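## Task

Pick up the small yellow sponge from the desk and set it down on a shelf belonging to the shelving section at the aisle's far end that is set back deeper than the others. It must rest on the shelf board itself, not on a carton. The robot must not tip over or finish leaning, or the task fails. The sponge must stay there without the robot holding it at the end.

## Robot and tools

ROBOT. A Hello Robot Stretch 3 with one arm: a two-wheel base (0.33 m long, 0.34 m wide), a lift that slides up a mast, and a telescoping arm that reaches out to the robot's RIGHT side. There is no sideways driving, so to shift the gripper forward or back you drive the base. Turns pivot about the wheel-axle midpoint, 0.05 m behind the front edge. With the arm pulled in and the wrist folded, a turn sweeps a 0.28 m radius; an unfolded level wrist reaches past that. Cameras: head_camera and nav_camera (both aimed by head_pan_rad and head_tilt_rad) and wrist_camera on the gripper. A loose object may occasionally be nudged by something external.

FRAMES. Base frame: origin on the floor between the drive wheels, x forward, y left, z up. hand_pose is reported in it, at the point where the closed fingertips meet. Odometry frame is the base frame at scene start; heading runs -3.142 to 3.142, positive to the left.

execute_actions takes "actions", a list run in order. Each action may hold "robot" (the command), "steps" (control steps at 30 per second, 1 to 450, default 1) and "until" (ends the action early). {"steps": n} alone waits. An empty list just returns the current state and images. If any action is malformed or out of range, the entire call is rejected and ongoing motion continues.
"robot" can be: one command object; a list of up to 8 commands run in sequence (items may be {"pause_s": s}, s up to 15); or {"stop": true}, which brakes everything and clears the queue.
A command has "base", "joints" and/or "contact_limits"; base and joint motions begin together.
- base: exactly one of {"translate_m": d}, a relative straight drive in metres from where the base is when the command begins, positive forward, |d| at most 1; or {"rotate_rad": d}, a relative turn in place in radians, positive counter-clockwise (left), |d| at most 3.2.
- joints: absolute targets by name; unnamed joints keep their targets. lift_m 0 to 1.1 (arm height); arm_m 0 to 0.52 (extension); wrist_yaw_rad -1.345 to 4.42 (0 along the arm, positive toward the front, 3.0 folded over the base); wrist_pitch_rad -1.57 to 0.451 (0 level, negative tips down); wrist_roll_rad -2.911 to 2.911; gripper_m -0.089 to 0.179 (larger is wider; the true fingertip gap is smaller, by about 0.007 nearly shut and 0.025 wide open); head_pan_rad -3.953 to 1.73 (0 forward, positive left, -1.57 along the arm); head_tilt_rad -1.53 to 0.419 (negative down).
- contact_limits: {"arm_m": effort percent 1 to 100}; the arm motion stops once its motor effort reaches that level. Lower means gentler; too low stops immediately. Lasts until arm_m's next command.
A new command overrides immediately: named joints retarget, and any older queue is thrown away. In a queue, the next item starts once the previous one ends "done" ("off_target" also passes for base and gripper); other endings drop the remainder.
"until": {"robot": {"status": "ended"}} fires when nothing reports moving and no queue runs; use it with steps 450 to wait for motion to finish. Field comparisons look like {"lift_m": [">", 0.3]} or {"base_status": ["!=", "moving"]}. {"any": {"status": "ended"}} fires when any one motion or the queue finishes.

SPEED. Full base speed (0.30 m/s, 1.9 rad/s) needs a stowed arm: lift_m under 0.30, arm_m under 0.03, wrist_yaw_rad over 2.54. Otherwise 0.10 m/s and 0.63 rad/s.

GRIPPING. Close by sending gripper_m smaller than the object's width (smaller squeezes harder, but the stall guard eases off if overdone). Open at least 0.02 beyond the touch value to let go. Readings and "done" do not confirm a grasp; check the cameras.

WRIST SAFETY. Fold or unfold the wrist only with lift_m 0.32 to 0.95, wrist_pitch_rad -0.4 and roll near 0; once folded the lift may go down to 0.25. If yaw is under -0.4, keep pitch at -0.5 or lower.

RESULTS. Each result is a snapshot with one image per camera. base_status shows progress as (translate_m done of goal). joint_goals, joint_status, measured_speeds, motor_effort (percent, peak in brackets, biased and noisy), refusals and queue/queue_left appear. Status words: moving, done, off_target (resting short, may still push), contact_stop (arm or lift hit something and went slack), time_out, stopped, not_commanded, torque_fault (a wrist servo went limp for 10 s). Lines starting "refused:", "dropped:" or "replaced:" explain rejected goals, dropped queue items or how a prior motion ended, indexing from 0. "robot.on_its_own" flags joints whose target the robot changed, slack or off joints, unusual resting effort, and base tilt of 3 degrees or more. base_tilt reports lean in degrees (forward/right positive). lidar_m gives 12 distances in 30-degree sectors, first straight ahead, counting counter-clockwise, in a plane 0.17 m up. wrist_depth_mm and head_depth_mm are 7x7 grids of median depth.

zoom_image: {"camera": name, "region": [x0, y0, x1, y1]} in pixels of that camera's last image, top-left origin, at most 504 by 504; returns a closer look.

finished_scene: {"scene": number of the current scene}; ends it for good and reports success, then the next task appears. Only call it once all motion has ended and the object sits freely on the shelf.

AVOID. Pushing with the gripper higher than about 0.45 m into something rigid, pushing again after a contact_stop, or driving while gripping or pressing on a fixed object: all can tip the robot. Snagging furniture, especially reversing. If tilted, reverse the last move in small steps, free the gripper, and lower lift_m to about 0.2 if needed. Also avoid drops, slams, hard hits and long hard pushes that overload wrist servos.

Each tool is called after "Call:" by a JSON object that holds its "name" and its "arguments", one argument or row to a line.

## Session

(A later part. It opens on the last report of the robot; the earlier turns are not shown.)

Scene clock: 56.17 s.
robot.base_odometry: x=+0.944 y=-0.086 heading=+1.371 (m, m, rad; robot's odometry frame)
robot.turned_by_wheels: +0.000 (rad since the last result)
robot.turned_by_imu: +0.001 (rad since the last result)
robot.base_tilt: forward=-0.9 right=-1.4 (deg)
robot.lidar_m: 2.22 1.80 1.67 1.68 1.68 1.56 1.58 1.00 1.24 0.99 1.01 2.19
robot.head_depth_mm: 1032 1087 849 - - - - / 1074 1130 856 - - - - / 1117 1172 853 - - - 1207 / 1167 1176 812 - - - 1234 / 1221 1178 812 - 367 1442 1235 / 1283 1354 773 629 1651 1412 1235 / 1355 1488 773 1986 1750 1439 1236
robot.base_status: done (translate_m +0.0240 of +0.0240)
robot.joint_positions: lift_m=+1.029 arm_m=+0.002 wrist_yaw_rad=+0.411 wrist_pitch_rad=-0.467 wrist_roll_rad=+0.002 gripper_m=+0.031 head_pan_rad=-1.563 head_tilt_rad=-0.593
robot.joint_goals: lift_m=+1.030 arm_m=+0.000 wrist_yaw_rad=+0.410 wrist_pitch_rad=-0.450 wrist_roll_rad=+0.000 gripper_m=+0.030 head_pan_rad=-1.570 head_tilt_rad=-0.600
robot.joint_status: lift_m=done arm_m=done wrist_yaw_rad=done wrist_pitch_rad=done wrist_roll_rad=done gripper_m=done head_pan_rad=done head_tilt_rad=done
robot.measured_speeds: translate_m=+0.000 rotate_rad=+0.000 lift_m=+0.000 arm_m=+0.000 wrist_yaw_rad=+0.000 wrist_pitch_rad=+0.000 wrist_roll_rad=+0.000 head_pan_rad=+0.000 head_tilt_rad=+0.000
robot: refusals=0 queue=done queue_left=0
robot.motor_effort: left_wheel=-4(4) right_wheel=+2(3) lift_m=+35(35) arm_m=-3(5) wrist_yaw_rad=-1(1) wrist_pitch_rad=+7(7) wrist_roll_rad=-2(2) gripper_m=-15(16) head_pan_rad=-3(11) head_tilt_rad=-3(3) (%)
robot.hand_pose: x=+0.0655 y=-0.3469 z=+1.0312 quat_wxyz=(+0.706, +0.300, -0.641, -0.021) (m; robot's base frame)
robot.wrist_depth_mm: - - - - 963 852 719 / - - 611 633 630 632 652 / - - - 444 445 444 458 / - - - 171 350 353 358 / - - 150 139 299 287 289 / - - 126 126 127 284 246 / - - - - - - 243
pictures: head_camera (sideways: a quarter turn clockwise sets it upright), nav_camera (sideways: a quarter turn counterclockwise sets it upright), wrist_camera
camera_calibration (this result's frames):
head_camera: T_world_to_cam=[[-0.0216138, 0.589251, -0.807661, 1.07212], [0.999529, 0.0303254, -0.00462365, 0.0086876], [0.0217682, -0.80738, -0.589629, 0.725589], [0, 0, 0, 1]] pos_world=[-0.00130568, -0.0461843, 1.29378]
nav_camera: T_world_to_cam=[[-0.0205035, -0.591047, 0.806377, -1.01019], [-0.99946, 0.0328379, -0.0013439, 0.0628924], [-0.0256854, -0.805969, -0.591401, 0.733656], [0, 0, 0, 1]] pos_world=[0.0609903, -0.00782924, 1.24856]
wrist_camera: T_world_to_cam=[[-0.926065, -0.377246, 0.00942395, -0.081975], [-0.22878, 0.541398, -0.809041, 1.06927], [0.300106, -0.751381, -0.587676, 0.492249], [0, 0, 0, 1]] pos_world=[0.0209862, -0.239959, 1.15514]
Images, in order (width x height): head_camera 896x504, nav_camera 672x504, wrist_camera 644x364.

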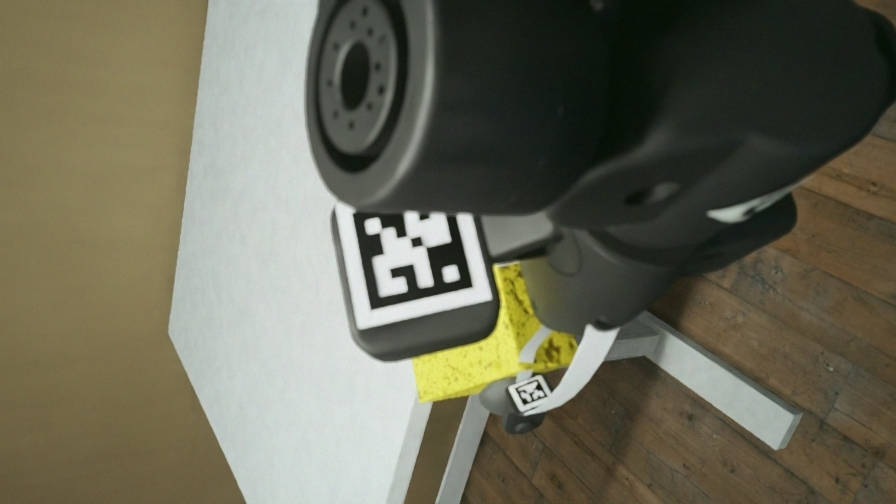

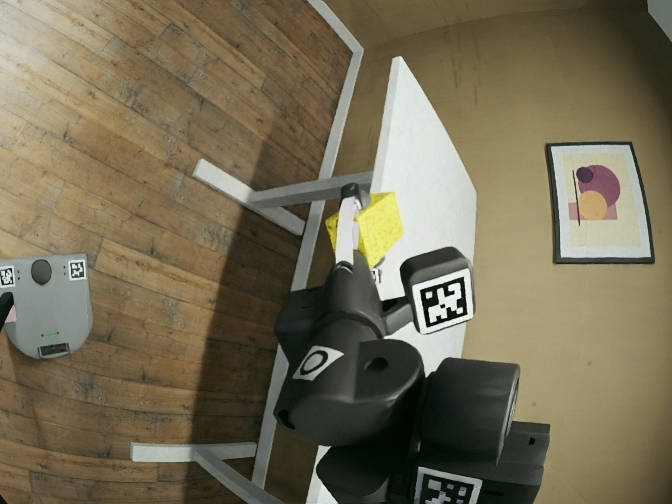

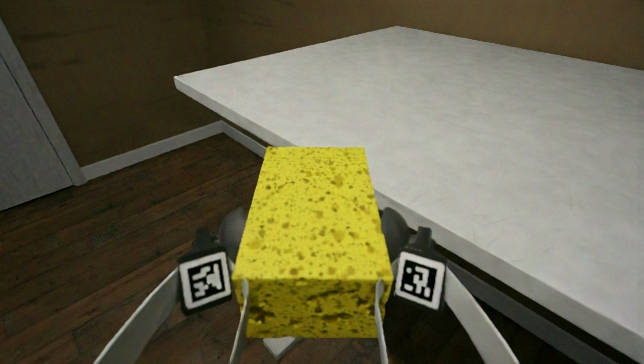

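Call:
{"name": "execute_actions", "arguments": {
  "actions": [
    {"robot": {"base": {"rotate_rad": 0.96}, "joints": {"wrist_yaw_rad": 1.5, "wrist_pitch_rad": -0.4, "head_pan_rad": 0.1, "head_tilt_rad": -0.25}}, "steps": 300, "until": {"robot": {"base_status": ["!=", "moving"]}}},
    {"robot": {"joints": {"lift_m": 0.28}}, "steps": 300, "until": {"robot": {"lift_m": ["<", 0.94]}}},
    {"robot": {"joints": {"wrist_yaw_rad": 2.6}}, "steps": 300, "until": {"robot": {"wrist_yaw_rad": [">", 2.55]}}}
  ]
}}

Scene clock: 62.90 s.
robot.base_odometry: x=+0.944 y=-0.086 heading=+2.330 (m, m, rad; robot's odometry frame)
robot.turned_by_wheels: +0.960 (rad since the last result)
robot.turned_by_imu: +0.972 (rad since the last result)
robot.base_tilt: forward=-0.8 right=-1.4 (deg)
robot.lidar_m: 1.67 1.67 1.76 1.56 1.57 1.00 1.24 1.25 0.99 2.20 2.20 1.88
robot.head_depth_mm: 1599 1580 1659 1743 1860 1917 1569 / 2290 2385 2493 2209 2232 1945 1570 / 3083 3234 3453 3531 2720 1992 1572 / 3119 3264 3447 3641 2727 1991 1559 / 1430 1509 1595 1694 1802 1874 1552 / 1424 1491 1573 1660 1767 1847 1561 / 1407 1478 1564 1649 1790 1842 1563
robot.base_status: done (rotate_rad +0.9598 of +0.9600)
robot.joint_positions: lift_m=+0.815 arm_m=+0.002 wrist_yaw_rad=+2.563 wrist_pitch_rad=-0.421 wrist_roll_rad=+0.002 gripper_m=+0.031 head_pan_rad=+0.093 head_tilt_rad=-0.260
robot.joint_goals: lift_m=+0.280 arm_m=+0.000 wrist_yaw_rad=+2.600 wrist_pitch_rad=-0.400 wrist_roll_rad=+0.000 gripper_m=+0.030 head_pan_rad=+0.100 head_tilt_rad=-0.250
robot.joint_status: lift_m=moving arm_m=done wrist_yaw_rad=moving wrist_pitch_rad=done wrist_roll_rad=done gripper_m=done head_pan_rad=done head_tilt_rad=done
robot.measured_speeds: translate_m=+0.000 rotate_rad=+0.000 lift_m=-0.110 arm_m=+0.000 wrist_yaw_rad=+0.490 wrist_pitch_rad=+0.000 wrist_roll_rad=+0.000 head_pan_rad=+0.000 head_tilt_rad=+0.000
robot: refusals=0 queue=running queue_left=0
robot.motor_effort: left_wheel=-4(10) right_wheel=+2(5) lift_m=+13(39) arm_m=-3(3) wrist_yaw_rad=+2(3) wrist_pitch_rad=+9(10) wrist_roll_rad=-2(2) gripper_m=-16(16) head_pan_rad=+3(39) head_tilt_rad=+4(23) (%)
robot.hand_pose: x=+0.1013 y=+0.0405 z=+0.8270 quat_wxyz=(+0.339, +0.705, -0.056, +0.620) (m; robot's base frame)
robot.wrist_depth_mm: - - - - - - - / - - - - - - - / - - - - - - - / - - - 171 - - - / - - 149 140 - - - / - - 126 126 127 - - / - 997 942 924 - 969 974
pictures: head_camera (sideways: a quarter turn clockwise sets it upright), nav_camera (sideways: a quarter turn counterclockwise sets it upright), wrist_camera
camera_calibration (this result's frames):
head_camera: T_world_to_cam=[[-0.290843, -0.0442152, -0.955749, 1.26694], [-0.112516, 0.993581, -0.0117258, 0.0247209], [0.950132, 0.104127, -0.293951, 0.335178], [0, 0, 0, 1]] pos_world=[0.0527985, -0.00344513, 1.30969]
nav_camera: T_world_to_cam=[[0.296552, 0.00243473, 0.955014, -1.20601], [0.0549542, -0.998383, -0.0145191, 0.0736165], [0.953434, 0.0567876, -0.296206, 0.343566], [0, 0, 0, 1]] pos_world=[0.0260322, 0.0569235, 1.2546]
wrist_camera: T_world_to_cam=[[0.823589, -0.567126, 0.00833067, -0.0693889], [-0.30617, -0.456892, -0.835171, 0.772337], [0.477453, 0.685286, -0.549928, 0.545147], [0, 0, 0, 1]] pos_world=[0.0333317, -0.0600599, 0.945403]
Images, in order (width x height): head_camera 896x504, nav_camera 672x504, wrist_camera 644x364.

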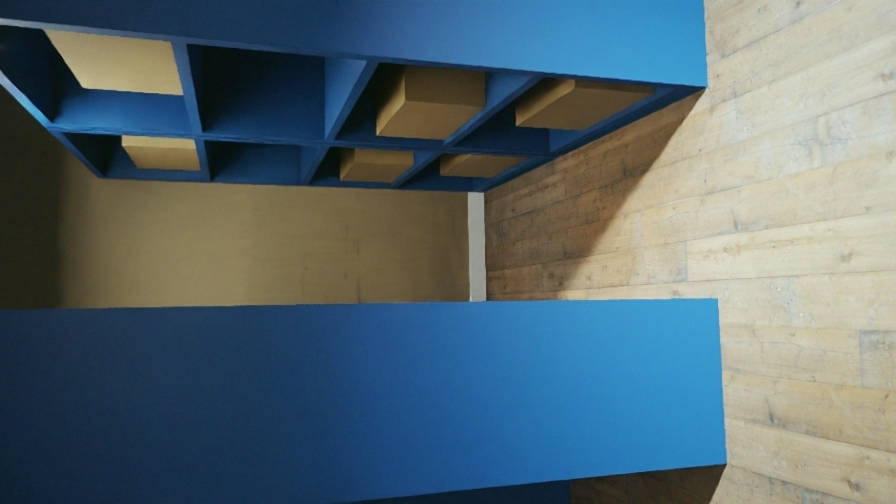

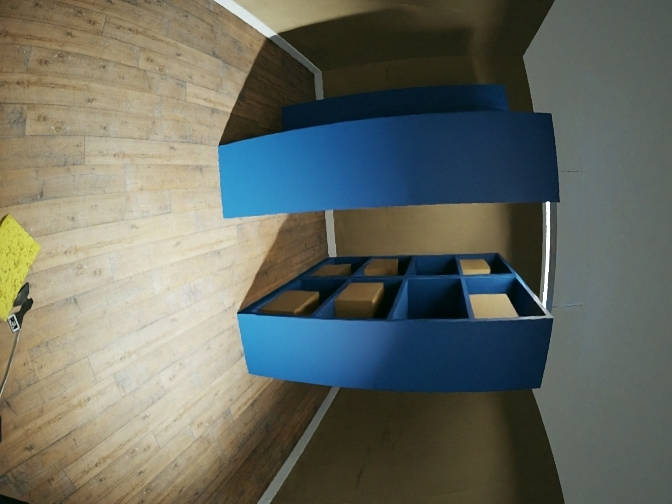

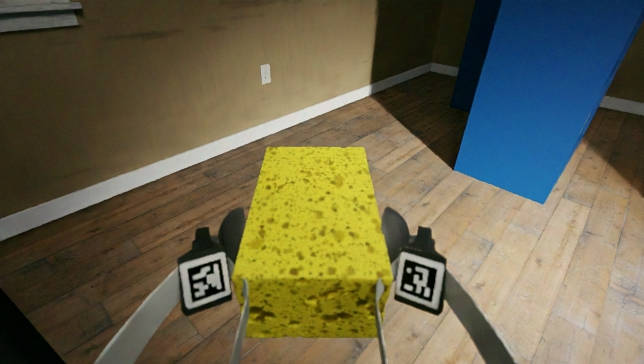

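Call:
{"name": "execute_actions", "arguments": {
  "actions": [
    {"robot": {"base": {"translate_m": 0.6}}, "steps": 450, "until": {"robot": {"status": "ended"}}}
  ]
}}

Scene clock: 69.73 s.
robot.base_odometry: x=+0.531 y=+0.349 heading=+2.330 (m, m, rad; robot's odometry frame)
robot.turned_by_wheels: +0.000 (rad since the last result)
robot.turned_by_imu: +0.004 (rad since the last result)
robot.base_tilt: forward=-0.9 right=-1.5 (deg)
robot.lidar_m: 1.20 1.09 1.89 1.68 1.69 1.56 1.62 1.45 2.18 2.06 2.10 1.22
robot.head_depth_mm: 1280 1768 1891 1560 1460 1303 1377 / 1756 1821 1905 1929 1820 1786 1565 / 2571 2753 2839 2973 2553 1983 1572 / 2598 2712 2887 3046 2735 1986 1569 / 2559 2717 2828 2993 2578 1919 1559 / 928 967 1019 1070 1136 1203 1291 / 899 944 996 1055 1116 1193 1273
robot.base_status: done (translate_m +0.6000 of +0.6000)
robot.joint_positions: lift_m=+0.281 arm_m=+0.002 wrist_yaw_rad=+2.598 wrist_pitch_rad=-0.420 wrist_roll_rad=+0.002 gripper_m=+0.031 head_pan_rad=+0.093 head_tilt_rad=-0.259
robot.joint_goals: lift_m=+0.280 arm_m=+0.000 wrist_yaw_rad=+2.600 wrist_pitch_rad=-0.400 wrist_roll_rad=+0.000 gripper_m=+0.030 head_pan_rad=+0.100 head_tilt_rad=-0.250
robot.joint_status: lift_m=done arm_m=done wrist_yaw_rad=done wrist_pitch_rad=done wrist_roll_rad=done gripper_m=done head_pan_rad=done head_tilt_rad=done
robot.measured_speeds: translate_m=+0.000 rotate_rad=+0.000 lift_m=+0.000 arm_m=+0.000 wrist_yaw_rad=+0.000 wrist_pitch_rad=+0.000 wrist_roll_rad=+0.000 head_pan_rad=+0.000 head_tilt_rad=+0.000
robot: refusals=0 queue=done queue_left=0
robot.motor_effort: left_wheel=-4(11) right_wheel=+3(8) lift_m=+12(14) arm_m=-3(3) wrist_yaw_rad=+2(4) wrist_pitch_rad=+8(9) wrist_roll_rad=-2(2) gripper_m=-16(15) head_pan_rad=+4(3) head_tilt_rad=+5(4) (%)
robot.hand_pose: x=+0.0946 y=+0.0448 z=+0.2927 quat_wxyz=(+0.328, +0.706, -0.044, +0.626) (m; robot's base frame)
robot.wrist_depth_mm: - - - - - 897 - / - - - - - 931 - / 996 962 - - 982 957 985 / 718 720 733 172 749 740 773 / 595 591 150 139 601 599 602 / 497 498 127 126 127 500 506 / - - 414 404 424 432 431
pictures: head_camera (sideways: a quarter turn clockwise sets it upright), nav_camera (sideways: a quarter turn counterclockwise sets it upright), wrist_camera
camera_calibration (this result's frames):
head_camera: T_world_to_cam=[[-0.289726, -0.0441367, -0.956092, 1.26738], [-0.112589, 0.993572, -0.011749, 0.0247515], [0.950465, 0.104241, -0.292833, 0.333721], [0, 0, 0, 1]] pos_world=[0.0527896, -0.00344191, 1.30975]
nav_camera: T_world_to_cam=[[0.295439, 0.00235681, 0.955359, -1.20646], [0.0550582, -0.998377, -0.0145635, 0.0736737], [0.953774, 0.0569029, -0.295089, 0.342111], [0, 0, 0, 1]] pos_world=[0.0260823, 0.0569304, 1.25463]
wrist_camera: T_world_to_cam=[[0.843132, -0.537642, 0.0083175, -0.0601817], [-0.289591, -0.467062, -0.835458, 0.325067], [0.453062, 0.701993, -0.549491, 0.253059], [0, 0, 0, 1]] pos_world=[0.0302263, -0.0581751, 0.411134]
Images, in order (width x height): head_camera 896x504, nav_camera 672x504, wrist_camera 644x364.

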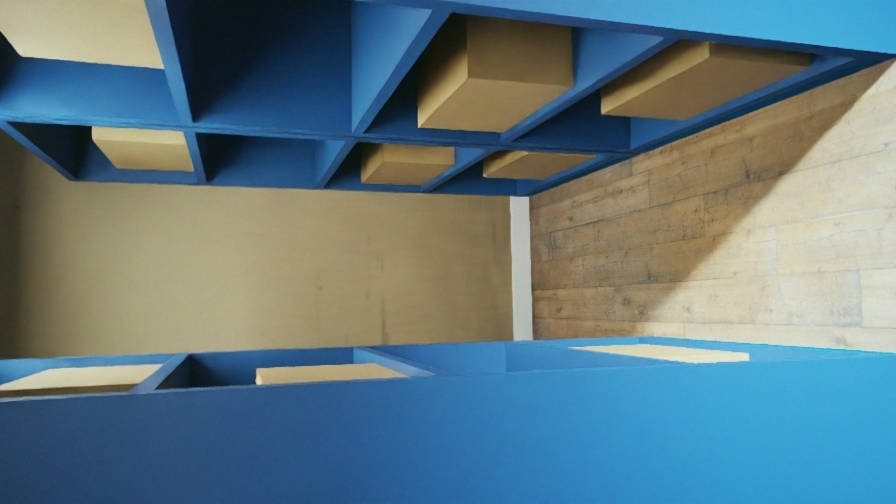

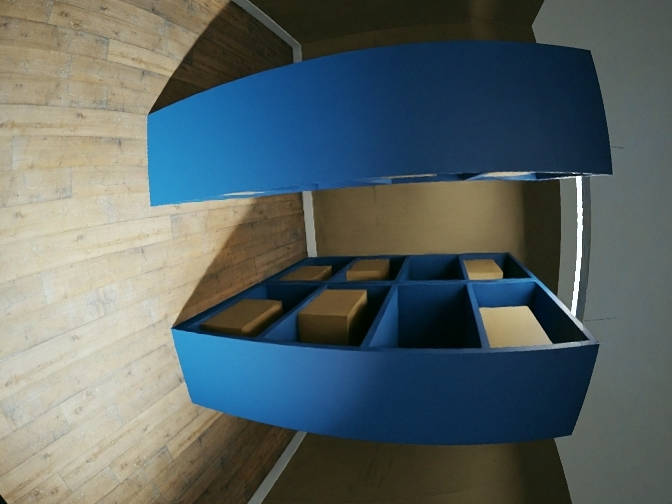

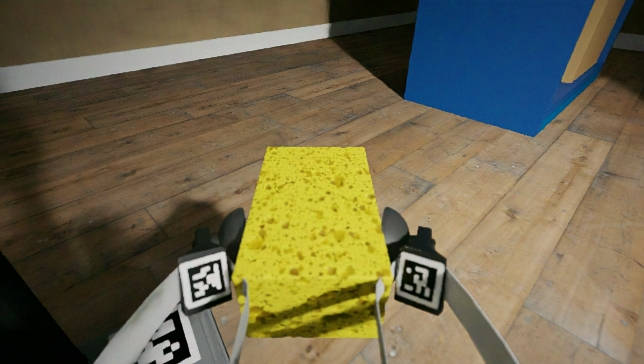

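Call:
{"name": "execute_actions", "arguments": {
  "actions": [
    {"robot": [{"base": {"translate_m": 0.68}, "joints": {"head_pan_rad": 0.0, "head_tilt_rad": -0.45}}, {"base": {"rotate_rad": 0.176}}, {"base": {"translate_m": 0.65}}], "steps": 450, "until": {"robot": {"status": "ended"}}}
  ]
}}

Scene clock: 82.27 s.
robot.base_odometry: x=-0.460 y=+1.228 heading=+2.506 (m, m, rad; robot's odometry frame)
robot.turned_by_wheels: +0.176 (rad since the last result)
robot.turned_by_imu: +0.185 (rad since the last result)
robot.base_tilt: forward=-0.8 right=-1.5 (deg)
robot.lidar_m: 1.29 0.41 0.33 0.58 0.32 2.54 2.70 2.80 0.40 0.37 0.38 0.51
robot.head_depth_mm: 1336 1447 1313 1234 1250 1225 1211 / 1384 1481 1607 1737 1866 1564 1341 / 1386 1488 1638 1801 1929 1618 1344 / 1386 1503 1635 1799 1932 1611 1346 / 1391 1500 1640 1798 1953 1618 1341 / 1390 1510 1640 1801 1957 1625 1339 / 1401 1504 1646 1788 1829 870 873
robot.base_status: done (translate_m +0.6500 of +0.6500)
robot.joint_positions: lift_m=+0.281 arm_m=+0.002 wrist_yaw_rad=+2.598 wrist_pitch_rad=-0.420 wrist_roll_rad=+0.002 gripper_m=+0.031 head_pan_rad=+0.007 head_tilt_rad=-0.445
robot.joint_goals: lift_m=+0.280 arm_m=+0.000 wrist_yaw_rad=+2.600 wrist_pitch_rad=-0.400 wrist_roll_rad=+0.000 gripper_m=+0.030 head_pan_rad=+0.000 head_tilt_rad=-0.450
robot.joint_status: lift_m=done arm_m=done wrist_yaw_rad=done wrist_pitch_rad=done wrist_roll_rad=done gripper_m=done head_pan_rad=done head_tilt_rad=done
robot.measured_speeds: translate_m=+0.000 rotate_rad=+0.000 lift_m=+0.000 arm_m=+0.000 wrist_yaw_rad=+0.000 wrist_pitch_rad=+0.000 wrist_roll_rad=+0.000 head_pan_rad=+0.000 head_tilt_rad=+0.000
robot: refusals=0 queue=done queue_left=0
robot.motor_effort: left_wheel=-4(13) right_wheel=+3(7) lift_m=+12(12) arm_m=-3(3) wrist_yaw_rad=+3(2) wrist_pitch_rad=+9(8) wrist_roll_rad=-2(2) gripper_m=-15(15) head_pan_rad=-3(14) head_tilt_rad=-2(17) (%)
robot.hand_pose: x=+0.0946 y=+0.0448 z=+0.2927 quat_wxyz=(+0.328, +0.706, -0.044, +0.626) (m; robot's base frame)
robot.wrist_depth_mm: 554 620 455 445 511 580 - / 591 652 398 410 516 - - / 628 705 464 432 561 908 - / 587 597 553 171 645 752 745 / 489 477 149 140 602 596 610 / 403 409 127 126 127 504 501 / - - 415 401 424 434 428
pictures: head_camera (sideways: a quarter turn clockwise sets it upright), nav_camera (sideways: a quarter turn counterclockwise sets it upright), wrist_camera
camera_calibration (this result's frames):
head_camera: T_world_to_cam=[[-0.46439, -0.0202673, -0.885399, 1.17619], [-0.0285962, 0.99956, -0.00788177, 0.0192021], [0.885169, 0.0216589, -0.464766, 0.557865], [0, 0, 0, 1]] pos_world=[0.0529552, -0.00743825, 1.30082]
nav_camera: T_world_to_cam=[[0.466324, -0.0218503, 0.884344, -1.11482], [-0.0330079, -0.999429, -0.00728835, 0.0647368], [0.883998, -0.0257916, -0.466779, 0.565965], [0, 0, 0, 1]] pos_world=[0.0216945, 0.0549378, 1.25054]
wrist_camera: T_world_to_cam=[[0.843157, -0.537603, 0.00831765, -0.0601754], [-0.289567, -0.467072, -0.835461, 0.325066], [0.453032, 0.702016, -0.549487, 0.253058], [0, 0, 0, 1]] pos_world=[0.0302222, -0.0581725, 0.411133]
Images, in order (width x height): head_camera 896x504, nav_camera 672x504, wrist_camera 644x364.

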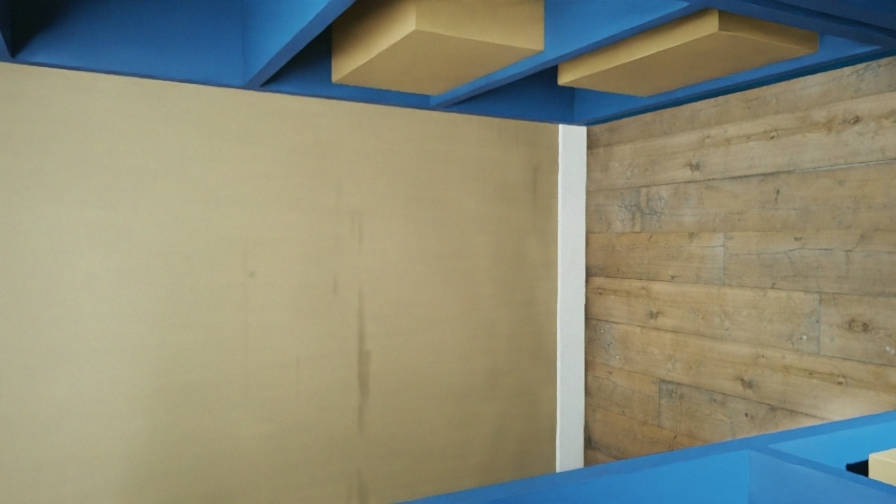

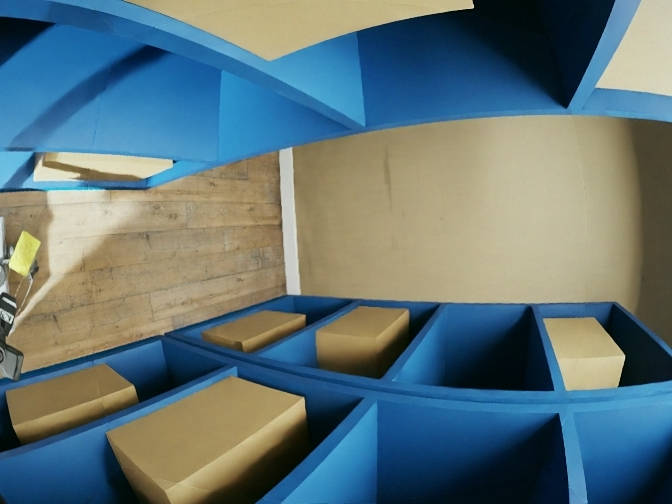

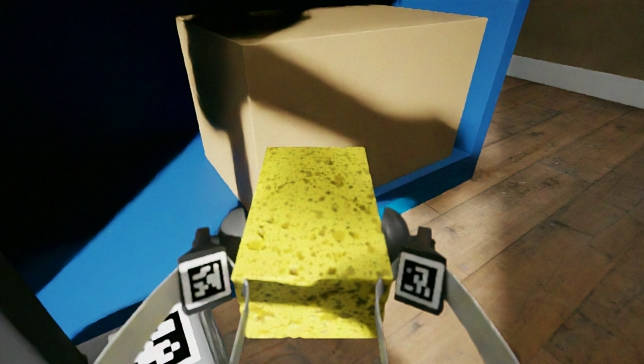

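Call:
{"name": "execute_actions", "arguments": {
  "actions": [
    {"robot": [{"base": {"translate_m": 1.0}}, {"base": {"translate_m": 0.2}}], "steps": 450, "until": {"robot": {"status": "ended"}}},
    {"robot": {"joints": {"head_pan_rad": 1.4, "head_tilt_rad": -0.5}}, "steps": 450, "until": {"robot": {"status": "ended"}}}
  ]
}}

Scene clock: 92.70 s.
robot.base_odometry: x=-1.426 y=+1.940 heading=+2.506 (m, m, rad; robot's odometry frame)
robot.turned_by_wheels: +0.000 (rad since the last result)
robot.turned_by_imu: +0.007 (rad since the last result)
robot.base_tilt: forward=-0.8 right=-1.4 (deg)
robot.lidar_m: 0.46 0.47 0.63 0.77 0.73 0.58 1.41 0.54 0.35 0.34 0.35 0.48
robot.head_depth_mm: 760 783 814 886 963 1030 1076 / 958 994 926 1087 1071 1229 1267 / 1043 1139 877 1354 1130 1420 1267 / 1024 1118 873 1349 1137 1171 1242 / 1013 1101 874 1317 1134 1131 1221 / 995 1079 877 1318 1133 1107 1203 / 982 1064 876 1284 1137 1082 1176
robot.base_status: done (translate_m +0.2000 of +0.2000)
robot.joint_positions: lift_m=+0.281 arm_m=+0.002 wrist_yaw_rad=+2.598 wrist_pitch_rad=-0.420 wrist_roll_rad=+0.002 gripper_m=+0.031 head_pan_rad=+1.393 head_tilt_rad=-0.493
robot.joint_goals: lift_m=+0.280 arm_m=+0.000 wrist_yaw_rad=+2.600 wrist_pitch_rad=-0.400 wrist_roll_rad=+0.000 gripper_m=+0.030 head_pan_rad=+1.400 head_tilt_rad=-0.500
robot.joint_status: lift_m=done arm_m=done wrist_yaw_rad=done wrist_pitch_rad=done wrist_roll_rad=done gripper_m=done head_pan_rad=done head_tilt_rad=done
robot.measured_speeds: translate_m=+0.000 rotate_rad=+0.000 lift_m=+0.000 arm_m=+0.000 wrist_yaw_rad=+0.000 wrist_pitch_rad=+0.000 wrist_roll_rad=+0.000 head_pan_rad=+0.000 head_tilt_rad=+0.000
robot: refusals=0 queue=done queue_left=0
robot.motor_effort: left_wheel=-4(11) right_wheel=+2(8) lift_m=+12(12) arm_m=-3(3) wrist_yaw_rad=+2(2) wrist_pitch_rad=+8(9) wrist_roll_rad=-1(1) gripper_m=-16(15) head_pan_rad=+4(39) head_tilt_rad=-3(7) (%)
robot.hand_pose: x=+0.0946 y=+0.0448 z=+0.2928 quat_wxyz=(+0.328, +0.706, -0.044, +0.626) (m; robot's base frame)
robot.wrist_depth_mm: 597 676 940 682 490 384 312 / 634 710 - 732 516 395 323 / 663 743 885 733 546 416 338 / 688 726 733 171 580 442 350 / 592 575 150 140 544 455 364 / 499 504 126 125 126 466 373 / - - 422 402 427 436 383
pictures: head_camera (sideways: a quarter turn clockwise sets it upright), nav_camera (sideways: a quarter turn counterclockwise sets it upright), wrist_camera
camera_calibration (this result's frames):
head_camera: T_world_to_cam=[[-0.0729514, -0.501575, -0.862033, 1.14333], [-0.987825, 0.155417, -0.0068326, 0.023687], [0.137401, 0.851039, -0.506807, 0.617129], [0, 0, 0, 1]] pos_world=[0.0220116, 0.0445821, 1.29851]
nav_camera: T_world_to_cam=[[0.114697, 0.495677, 0.8609, -1.0821], [0.976247, -0.216593, -0.00535719, 0.0560658], [0.18381, 0.841066, -0.508746, 0.624841], [0, 0, 0, 1]] pos_world=[-0.0454724, 0.0229841, 1.24977]
wrist_camera: T_world_to_cam=[[0.843174, -0.537577, 0.00831726, -0.060171], [-0.289543, -0.467065, -0.835473, 0.325072], [0.453016, 0.702041, -0.549469, 0.253054], [0, 0, 0, 1]] pos_world=[0.0302195, -0.0581707, 0.411134]
Images, in order (width x height): head_camera 896x504, nav_camera 672x504, wrist_camera 644x364.

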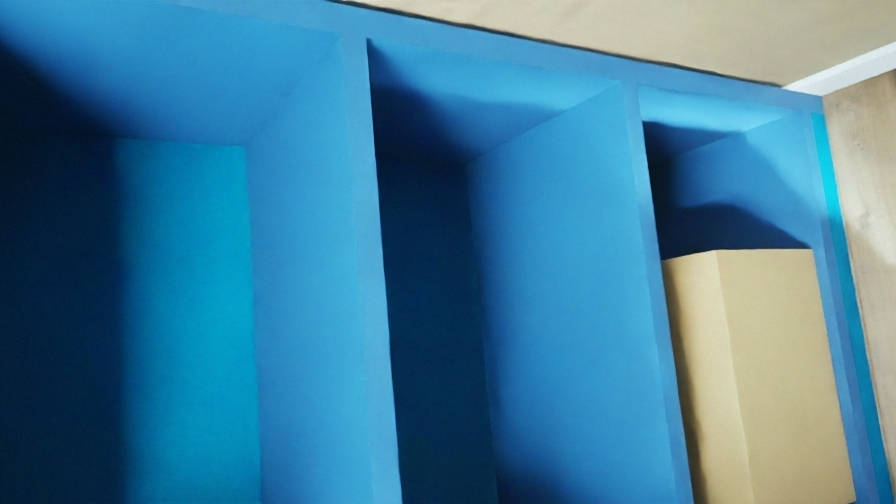

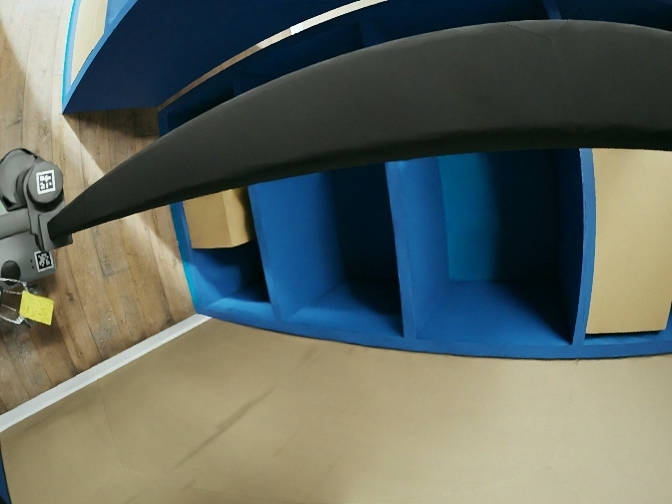

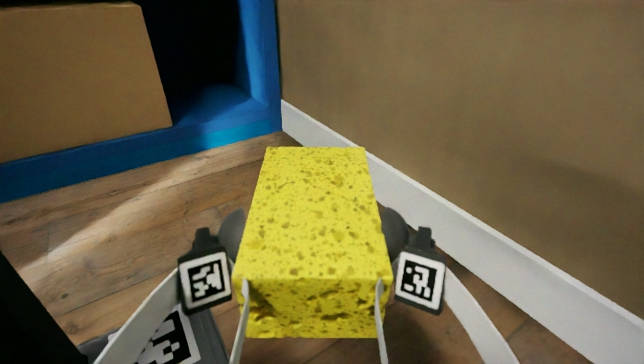

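Call:
{"name": "zoom_image", "arguments": {
  "camera": "head_camera",
  "region": [560, 60, 896, 300]
}}

Region (560, 60, 896, 300) of head_camera's 896x504 image, scaled by 1.500, with more detail than that image has; it fills the top 360 rows of this view, and the rest is white.

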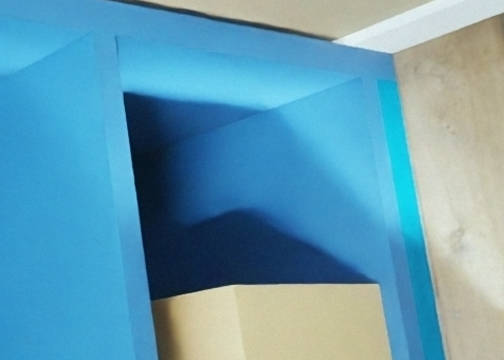

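Call:
{"name": "execute_actions", "arguments": {
  "actions": [
    {"robot": [{"base": {"rotate_rad": 3.1}, "joints": {"head_pan_rad": -1.57, "head_tilt_rad": -0.75}}, {"joints": {"lift_m": 0.4}}, {"joints": {"lift_m": 0.6, "wrist_yaw_rad": 0.0, "wrist_pitch_rad": -0.45}}], "steps": 450, "until": {"robot": {"status": "ended"}}}
  ]
}}

Scene clock: 102.73 s.
robot.base_odometry: x=-1.426 y=+1.940 heading=-0.677 (m, m, rad; robot's odometry frame)
robot.turned_by_wheels: +3.100 (rad since the last result)
robot.turned_by_imu: +3.130 (rad since the last result)
robot.base_tilt: forward=-0.9 right=-1.4 (deg)
robot.lidar_m: 0.93 0.54 0.36 0.34 0.34 0.49 0.46 0.46 0.60 0.77 0.78 0.58
robot.head_depth_mm: 941 1028 1163 1088 1292 1270 1180 / 949 762 1315 1119 1434 1320 1192 / 953 765 1298 1128 1377 711 - / 952 769 1292 1125 1267 1289 1163 / 958 769 1284 1097 1254 1321 1167 / 963 772 1280 1095 1242 1322 1164 / 966 775 1280 1094 1385 1322 1170
robot.base_status: done (rotate_rad +3.0999 of +3.1000)
robot.joint_positions: lift_m=+0.599 arm_m=+0.002 wrist_yaw_rad=+0.003 wrist_pitch_rad=-0.466 wrist_roll_rad=+0.002 gripper_m=+0.031 head_pan_rad=-1.563 head_tilt_rad=-0.741
robot.joint_goals: lift_m=+0.600 arm_m=+0.000 wrist_yaw_rad=+0.000 wrist_pitch_rad=-0.450 wrist_roll_rad=+0.000 gripper_m=+0.030 head_pan_rad=-1.570 head_tilt_rad=-0.750
robot.joint_status: lift_m=done arm_m=done wrist_yaw_rad=done wrist_pitch_rad=done wrist_roll_rad=done gripper_m=done head_pan_rad=done head_tilt_rad=done
robot.measured_speeds: translate_m=+0.000 rotate_rad=+0.000 lift_m=+0.000 arm_m=+0.000 wrist_yaw_rad=+0.000 wrist_pitch_rad=+0.000 wrist_roll_rad=+0.000 head_pan_rad=+0.000 head_tilt_rad=+0.000
robot: refusals=0 queue=done queue_left=0
robot.motor_effort: left_wheel=-4(13) right_wheel=+3(8) lift_m=+35(39) arm_m=-3(3) wrist_yaw_rad=-3(4) wrist_pitch_rad=+7(8) wrist_roll_rad=-1(1) gripper_m=-15(15) head_pan_rad=-4(40) head_tilt_rad=-4(19) (%)
robot.hand_pose: x=-0.0210 y=-0.3650 z=+0.6014 quat_wxyz=(+0.688, +0.164, -0.688, -0.163) (m; robot's base frame)
robot.wrist_depth_mm: 661 858 834 859 787 513 411 / 571 583 580 594 596 554 420 / 594 789 788 775 889 589 426 / 650 665 652 171 944 605 422 / 661 734 149 139 783 616 433 / 692 788 127 126 127 621 433 / 683 740 715 707 731 594 439
pictures: head_camera (sideways: a quarter turn clockwise sets it upright), nav_camera (sideways: a quarter turn counterclockwise sets it upright), wrist_camera
camera_calibration (this result's frames):
head_camera: T_world_to_cam=[[-0.0224851, 0.702142, -0.711682, 0.947024], [0.999526, 0.0307509, -0.0012406, 0.00428269], [0.0210138, -0.711373, -0.702501, 0.872415], [0, 0, 0, 1]] pos_world=[-0.00131951, -0.0444646, 1.28686]
nav_camera: T_world_to_cam=[[-0.0196339, -0.703731, 0.710195, -0.884828], [-0.999458, 0.0326008, 0.00467329, 0.0550589], [-0.0264417, -0.709718, -0.703989, 0.880113], [0, 0, 0, 1]] pos_world=[0.0609281, 0.000156493, 1.24773]
wrist_camera: T_world_to_cam=[[-0.999731, 0.0210648, 0.00972058, -0.0211709], [0.00450626, 0.587339, -0.809328, 0.733334], [-0.0227576, -0.809067, -0.587276, 0.223885], [0, 0, 0, 1]] pos_world=[-0.0193747, -0.249132, 0.725196]
Images, in order (width x height): head_camera 896x504, nav_camera 672x504, wrist_camera 644x364.

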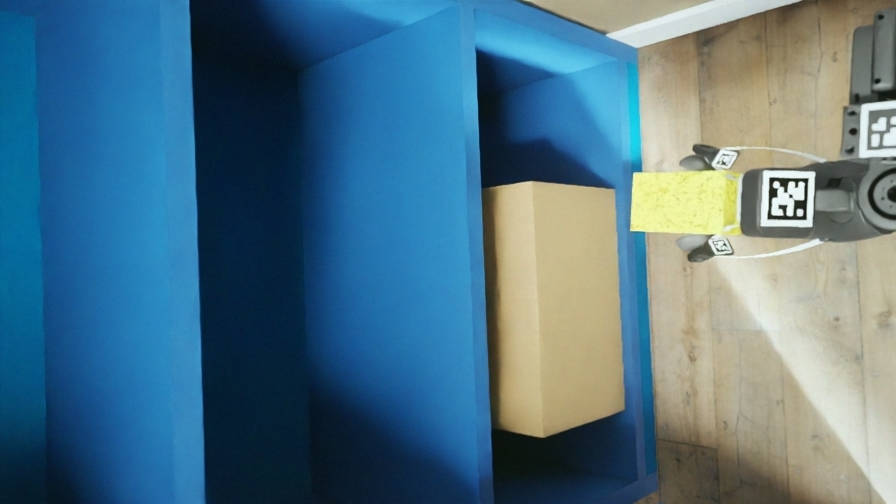

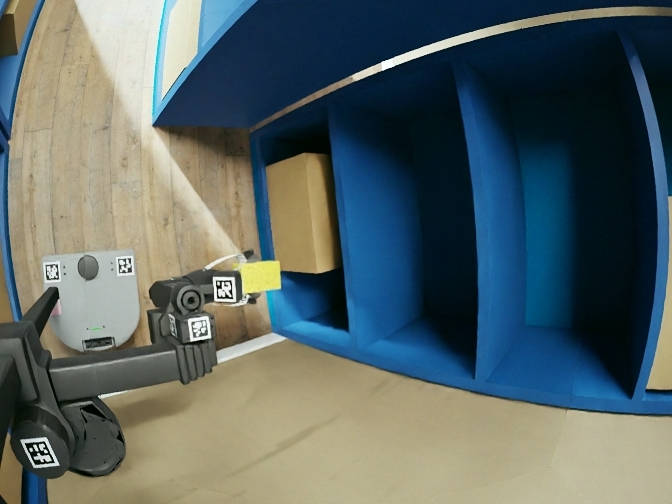

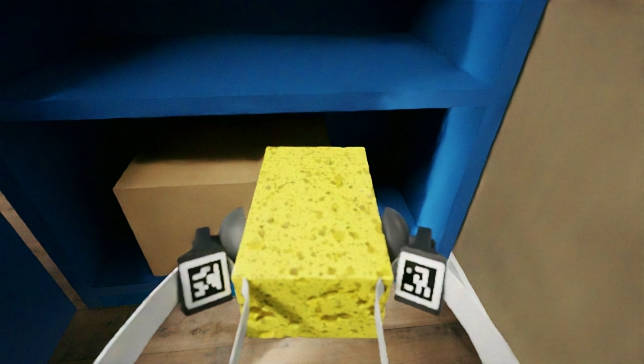

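Call:
{"name": "execute_actions", "arguments": {
  "actions": [
    {"robot": {"joints": {"arm_m": 0.49}}, "steps": 450, "until": {"robot": {"status": "ended"}}}
  ]
}}

Scene clock: 107.93 s.
robot.base_odometry: x=-1.426 y=+1.940 heading=-0.677 (m, m, rad; robot's odometry frame)
robot.turned_by_wheels: +0.000 (rad since the last result)
robot.turned_by_imu: +0.001 (rad since the last result)
robot.base_tilt: forward=-0.9 right=-1.4 (deg)
robot.lidar_m: 0.93 0.54 0.36 0.34 0.34 0.48 0.46 0.46 0.60 0.77 0.78 0.58
robot.head_depth_mm: 940 1022 1159 1089 1289 1281 1178 / 944 763 1306 1151 1467 1322 1164 / 948 762 1311 1260 1378 1324 1160 / 951 766 1294 1126 1266 1321 1164 / 959 769 1289 1096 1256 1324 1168 / 961 773 1275 1095 1245 1324 1170 / 960 772 1275 1100 1379 1319 1165
robot.base_status: done (rotate_rad +3.0999 of +3.1000)
robot.joint_positions: lift_m=+0.599 arm_m=+0.490 wrist_yaw_rad=+0.001 wrist_pitch_rad=-0.467 wrist_roll_rad=+0.002 gripper_m=+0.031 head_pan_rad=-1.563 head_tilt_rad=-0.741
robot.joint_goals: lift_m=+0.600 arm_m=+0.490 wrist_yaw_rad=+0.000 wrist_pitch_rad=-0.450 wrist_roll_rad=+0.000 gripper_m=+0.030 head_pan_rad=-1.570 head_tilt_rad=-0.750
robot.joint_status: lift_m=done arm_m=done wrist_yaw_rad=done wrist_pitch_rad=done wrist_roll_rad=done gripper_m=done head_pan_rad=done head_tilt_rad=done
robot.measured_speeds: translate_m=+0.000 rotate_rad=+0.000 lift_m=+0.000 arm_m=+0.000 wrist_yaw_rad=+0.000 wrist_pitch_rad=+0.000 wrist_roll_rad=+0.000 head_pan_rad=+0.000 head_tilt_rad=+0.000
robot: refusals=0 queue=done queue_left=0
robot.motor_effort: left_wheel=-5(4) right_wheel=+3(2) lift_m=+35(35) arm_m=+2(4) wrist_yaw_rad=-2(3) wrist_pitch_rad=+7(7) wrist_roll_rad=-1(1) gripper_m=-15(15) head_pan_rad=-4(3) head_tilt_rad=-4(4) (%)
robot.hand_pose: x=-0.0213 y=-0.8527 z=+0.6013 quat_wxyz=(+0.688, +0.164, -0.688, -0.164) (m; robot's base frame)
robot.wrist_depth_mm: 408 411 419 430 446 438 319 / 440 450 469 482 487 458 320 / 401 403 414 415 416 412 322 / 317 317 317 170 325 323 314 / 259 261 150 140 266 269 270 / 220 223 126 126 128 228 228 / 192 194 189 183 196 196 197
pictures: head_camera (sideways: a quarter turn clockwise sets it upright), nav_camera (sideways: a quarter turn counterclockwise sets it upright), wrist_camera
camera_calibration (this result's frames):
head_camera: T_world_to_cam=[[-0.0224368, 0.702143, -0.711682, 0.947024], [0.999528, 0.0306821, -0.0012406, 0.00428268], [0.0209649, -0.711374, -0.702501, 0.872415], [0, 0, 0, 1]] pos_world=[-0.00132257, -0.0444641, 1.28686]
nav_camera: T_world_to_cam=[[-0.0196823, -0.70373, 0.710195, -0.884828], [-0.999455, 0.0326695, 0.00467329, 0.0550589], [-0.0264905, -0.709716, -0.703989, 0.880114], [0, 0, 0, 1]] pos_world=[0.0609281, 0.000152719, 1.24773]
wrist_camera: T_world_to_cam=[[-0.999702, 0.0223694, 0.00972632, -0.0100723], [0.00527375, 0.587527, -0.809188, 1.01984], [-0.0238155, -0.808896, -0.58747, -0.170504], [0, 0, 0, 1]] pos_world=[-0.0195083, -0.736875, 0.725171]
Images, in order (width x height): head_camera 896x504, nav_camera 672x504, wrist_camera 644x364.

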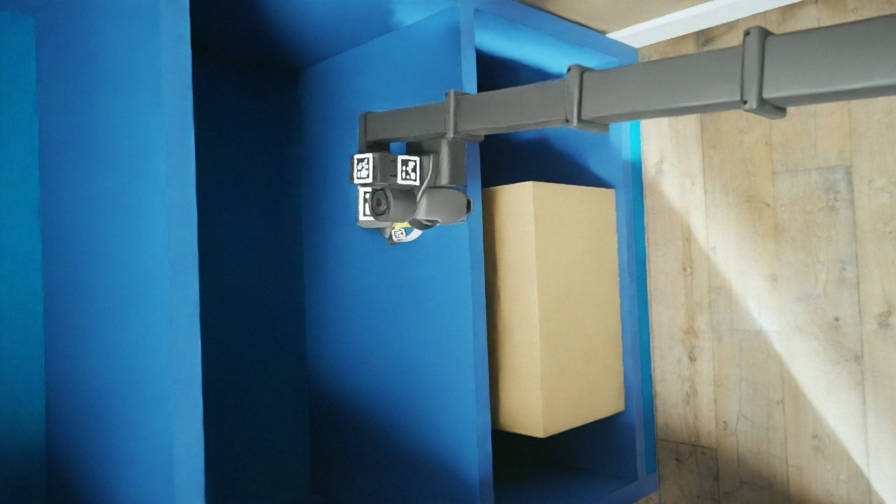

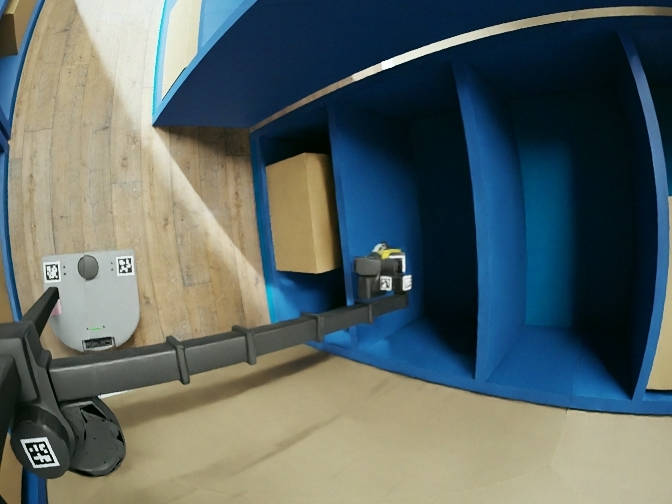

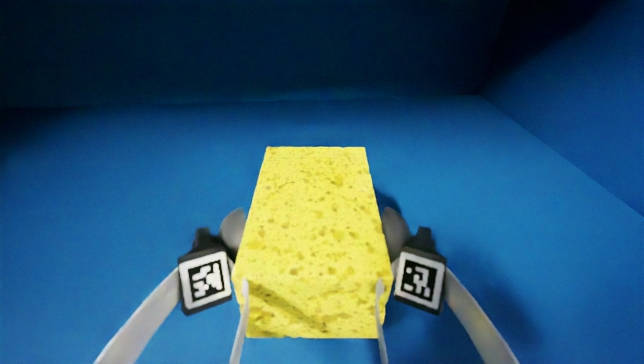

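Call:
{"name": "execute_actions", "arguments": {
  "actions": [
    {"robot": [{"joints": {"lift_m": 0.557}}, {"joints": {"gripper_m": 0.13}}, {"pause_s": 0.3}], "steps": 450, "until": {"robot": {"status": "ended"}}}
  ]
}}

Scene clock: 111.40 s.
robot.base_odometry: x=-1.426 y=+1.940 heading=-0.677 (m, m, rad; robot's odometry frame)
robot.turned_by_wheels: +0.000 (rad since the last result)
robot.turned_by_imu: +0.001 (rad since the last result)
robot.base_tilt: forward=-0.9 right=-1.4 (deg)
robot.lidar_m: 0.93 0.54 0.36 0.34 0.34 0.49 0.46 0.46 0.60 0.77 0.78 0.58
robot.head_depth_mm: 938 1024 1159 1086 1286 1279 1161 / 945 761 1307 1121 1466 1292 1153 / 950 764 1300 - 1378 1318 1162 / 953 766 1297 1127 1263 1325 1168 / 957 769 1291 1095 1252 1321 1166 / 962 772 1278 1096 1242 1326 1164 / 962 772 1275 1102 1383 1329 1171
robot.base_status: done (rotate_rad +3.0999 of +3.1000)
robot.joint_positions: lift_m=+0.558 arm_m=+0.490 wrist_yaw_rad=+0.001 wrist_pitch_rad=-0.467 wrist_roll_rad=+0.002 gripper_m=+0.130 head_pan_rad=-1.563 head_tilt_rad=-0.741
robot.joint_goals: lift_m=+0.557 arm_m=+0.490 wrist_yaw_rad=+0.000 wrist_pitch_rad=-0.450 wrist_roll_rad=+0.000 gripper_m=+0.130 head_pan_rad=-1.570 head_tilt_rad=-0.750
robot.joint_status: lift_m=done arm_m=done wrist_yaw_rad=done wrist_pitch_rad=done wrist_roll_rad=done gripper_m=done head_pan_rad=done head_tilt_rad=done
robot.measured_speeds: translate_m=+0.000 rotate_rad=+0.000 lift_m=+0.000 arm_m=+0.000 wrist_yaw_rad=+0.000 wrist_pitch_rad=+0.000 wrist_roll_rad=+0.000 head_pan_rad=+0.000 head_tilt_rad=+0.000
robot: refusals=0 queue=done queue_left=0
robot.motor_effort: left_wheel=-4(4) right_wheel=+3(2) lift_m=+12(36) arm_m=+1(1) wrist_yaw_rad=-2(2) wrist_pitch_rad=+7(8) wrist_roll_rad=-1(1) gripper_m=-1(83) head_pan_rad=-3(3) head_tilt_rad=-4(3) (%)
robot.hand_pose: x=-0.0213 y=-0.8527 z=+0.5595 quat_wxyz=(+0.688, +0.164, -0.688, -0.164) (m; robot's base frame)
robot.wrist_depth_mm: 399 411 420 433 448 440 325 / 418 424 447 451 455 423 321 / 314 316 321 329 329 329 311 / 251 251 253 178 254 256 259 / 204 211 200 145 205 218 211 / 174 - 165 130 165 182 178 / - 150 148 145 153 152 154
pictures: head_camera (sideways: a quarter turn clockwise sets it upright), nav_camera (sideways: a quarter turn counterclockwise sets it upright), wrist_camera
camera_calibration (this result's frames):
head_camera: T_world_to_cam=[[-0.0224368, 0.702143, -0.711682, 0.947024], [0.999528, 0.0306821, -0.0012406, 0.00428268], [0.0209649, -0.711374, -0.702501, 0.872415], [0, 0, 0, 1]] pos_world=[-0.00132257, -0.0444641, 1.28686]
nav_camera: T_world_to_cam=[[-0.0196823, -0.70373, 0.710195, -0.884828], [-0.999455, 0.0326695, 0.00467329, 0.0550589], [-0.0264905, -0.709716, -0.703989, 0.880113], [0, 0, 0, 1]] pos_world=[0.0609281, 0.000152716, 1.24773]
wrist_camera: T_world_to_cam=[[-0.999702, 0.0223698, 0.0097289, -0.00966755], [0.00527449, 0.587615, -0.809123, 0.986048], [-0.0238167, -0.808831, -0.587558, -0.194941], [0, 0, 0, 1]] pos_world=[-0.0195084, -0.736874, 0.68339]
Images, in order (width x height): head_camera 896x504, nav_camera 672x504, wrist_camera 644x364.

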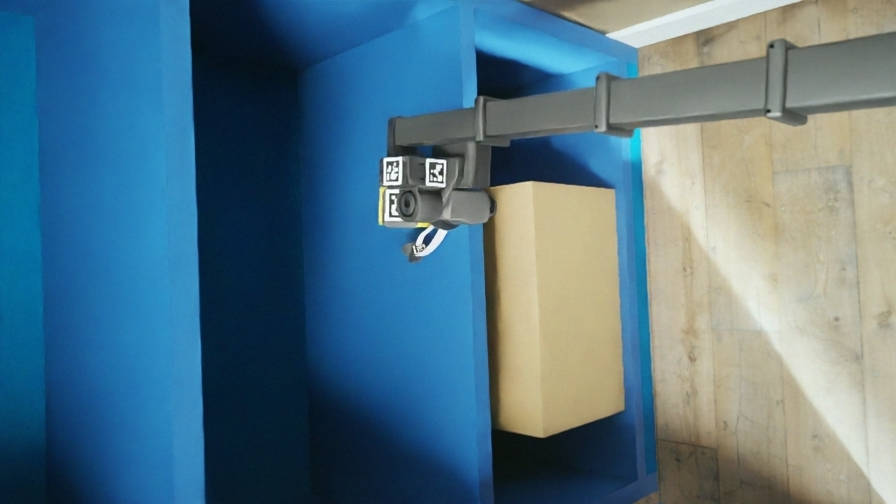

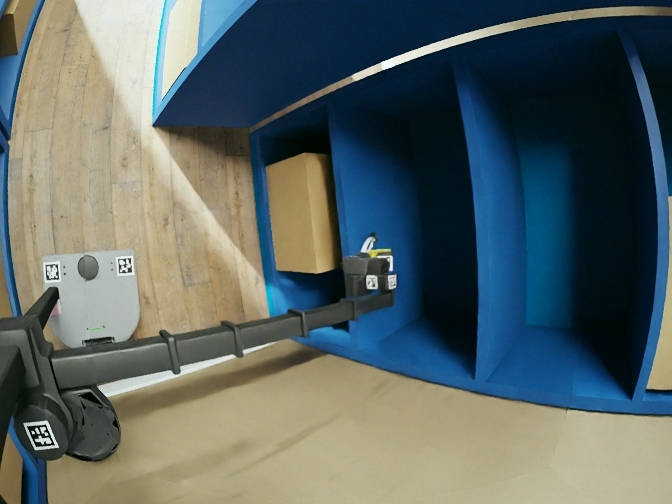

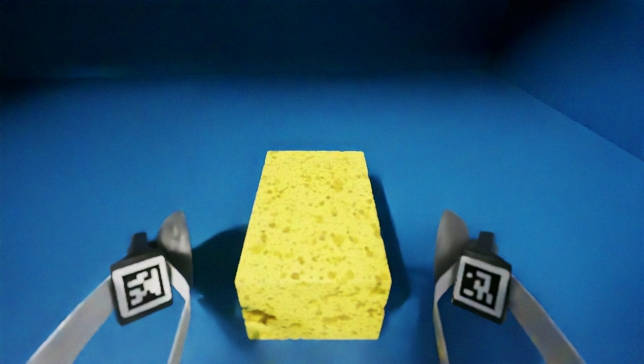

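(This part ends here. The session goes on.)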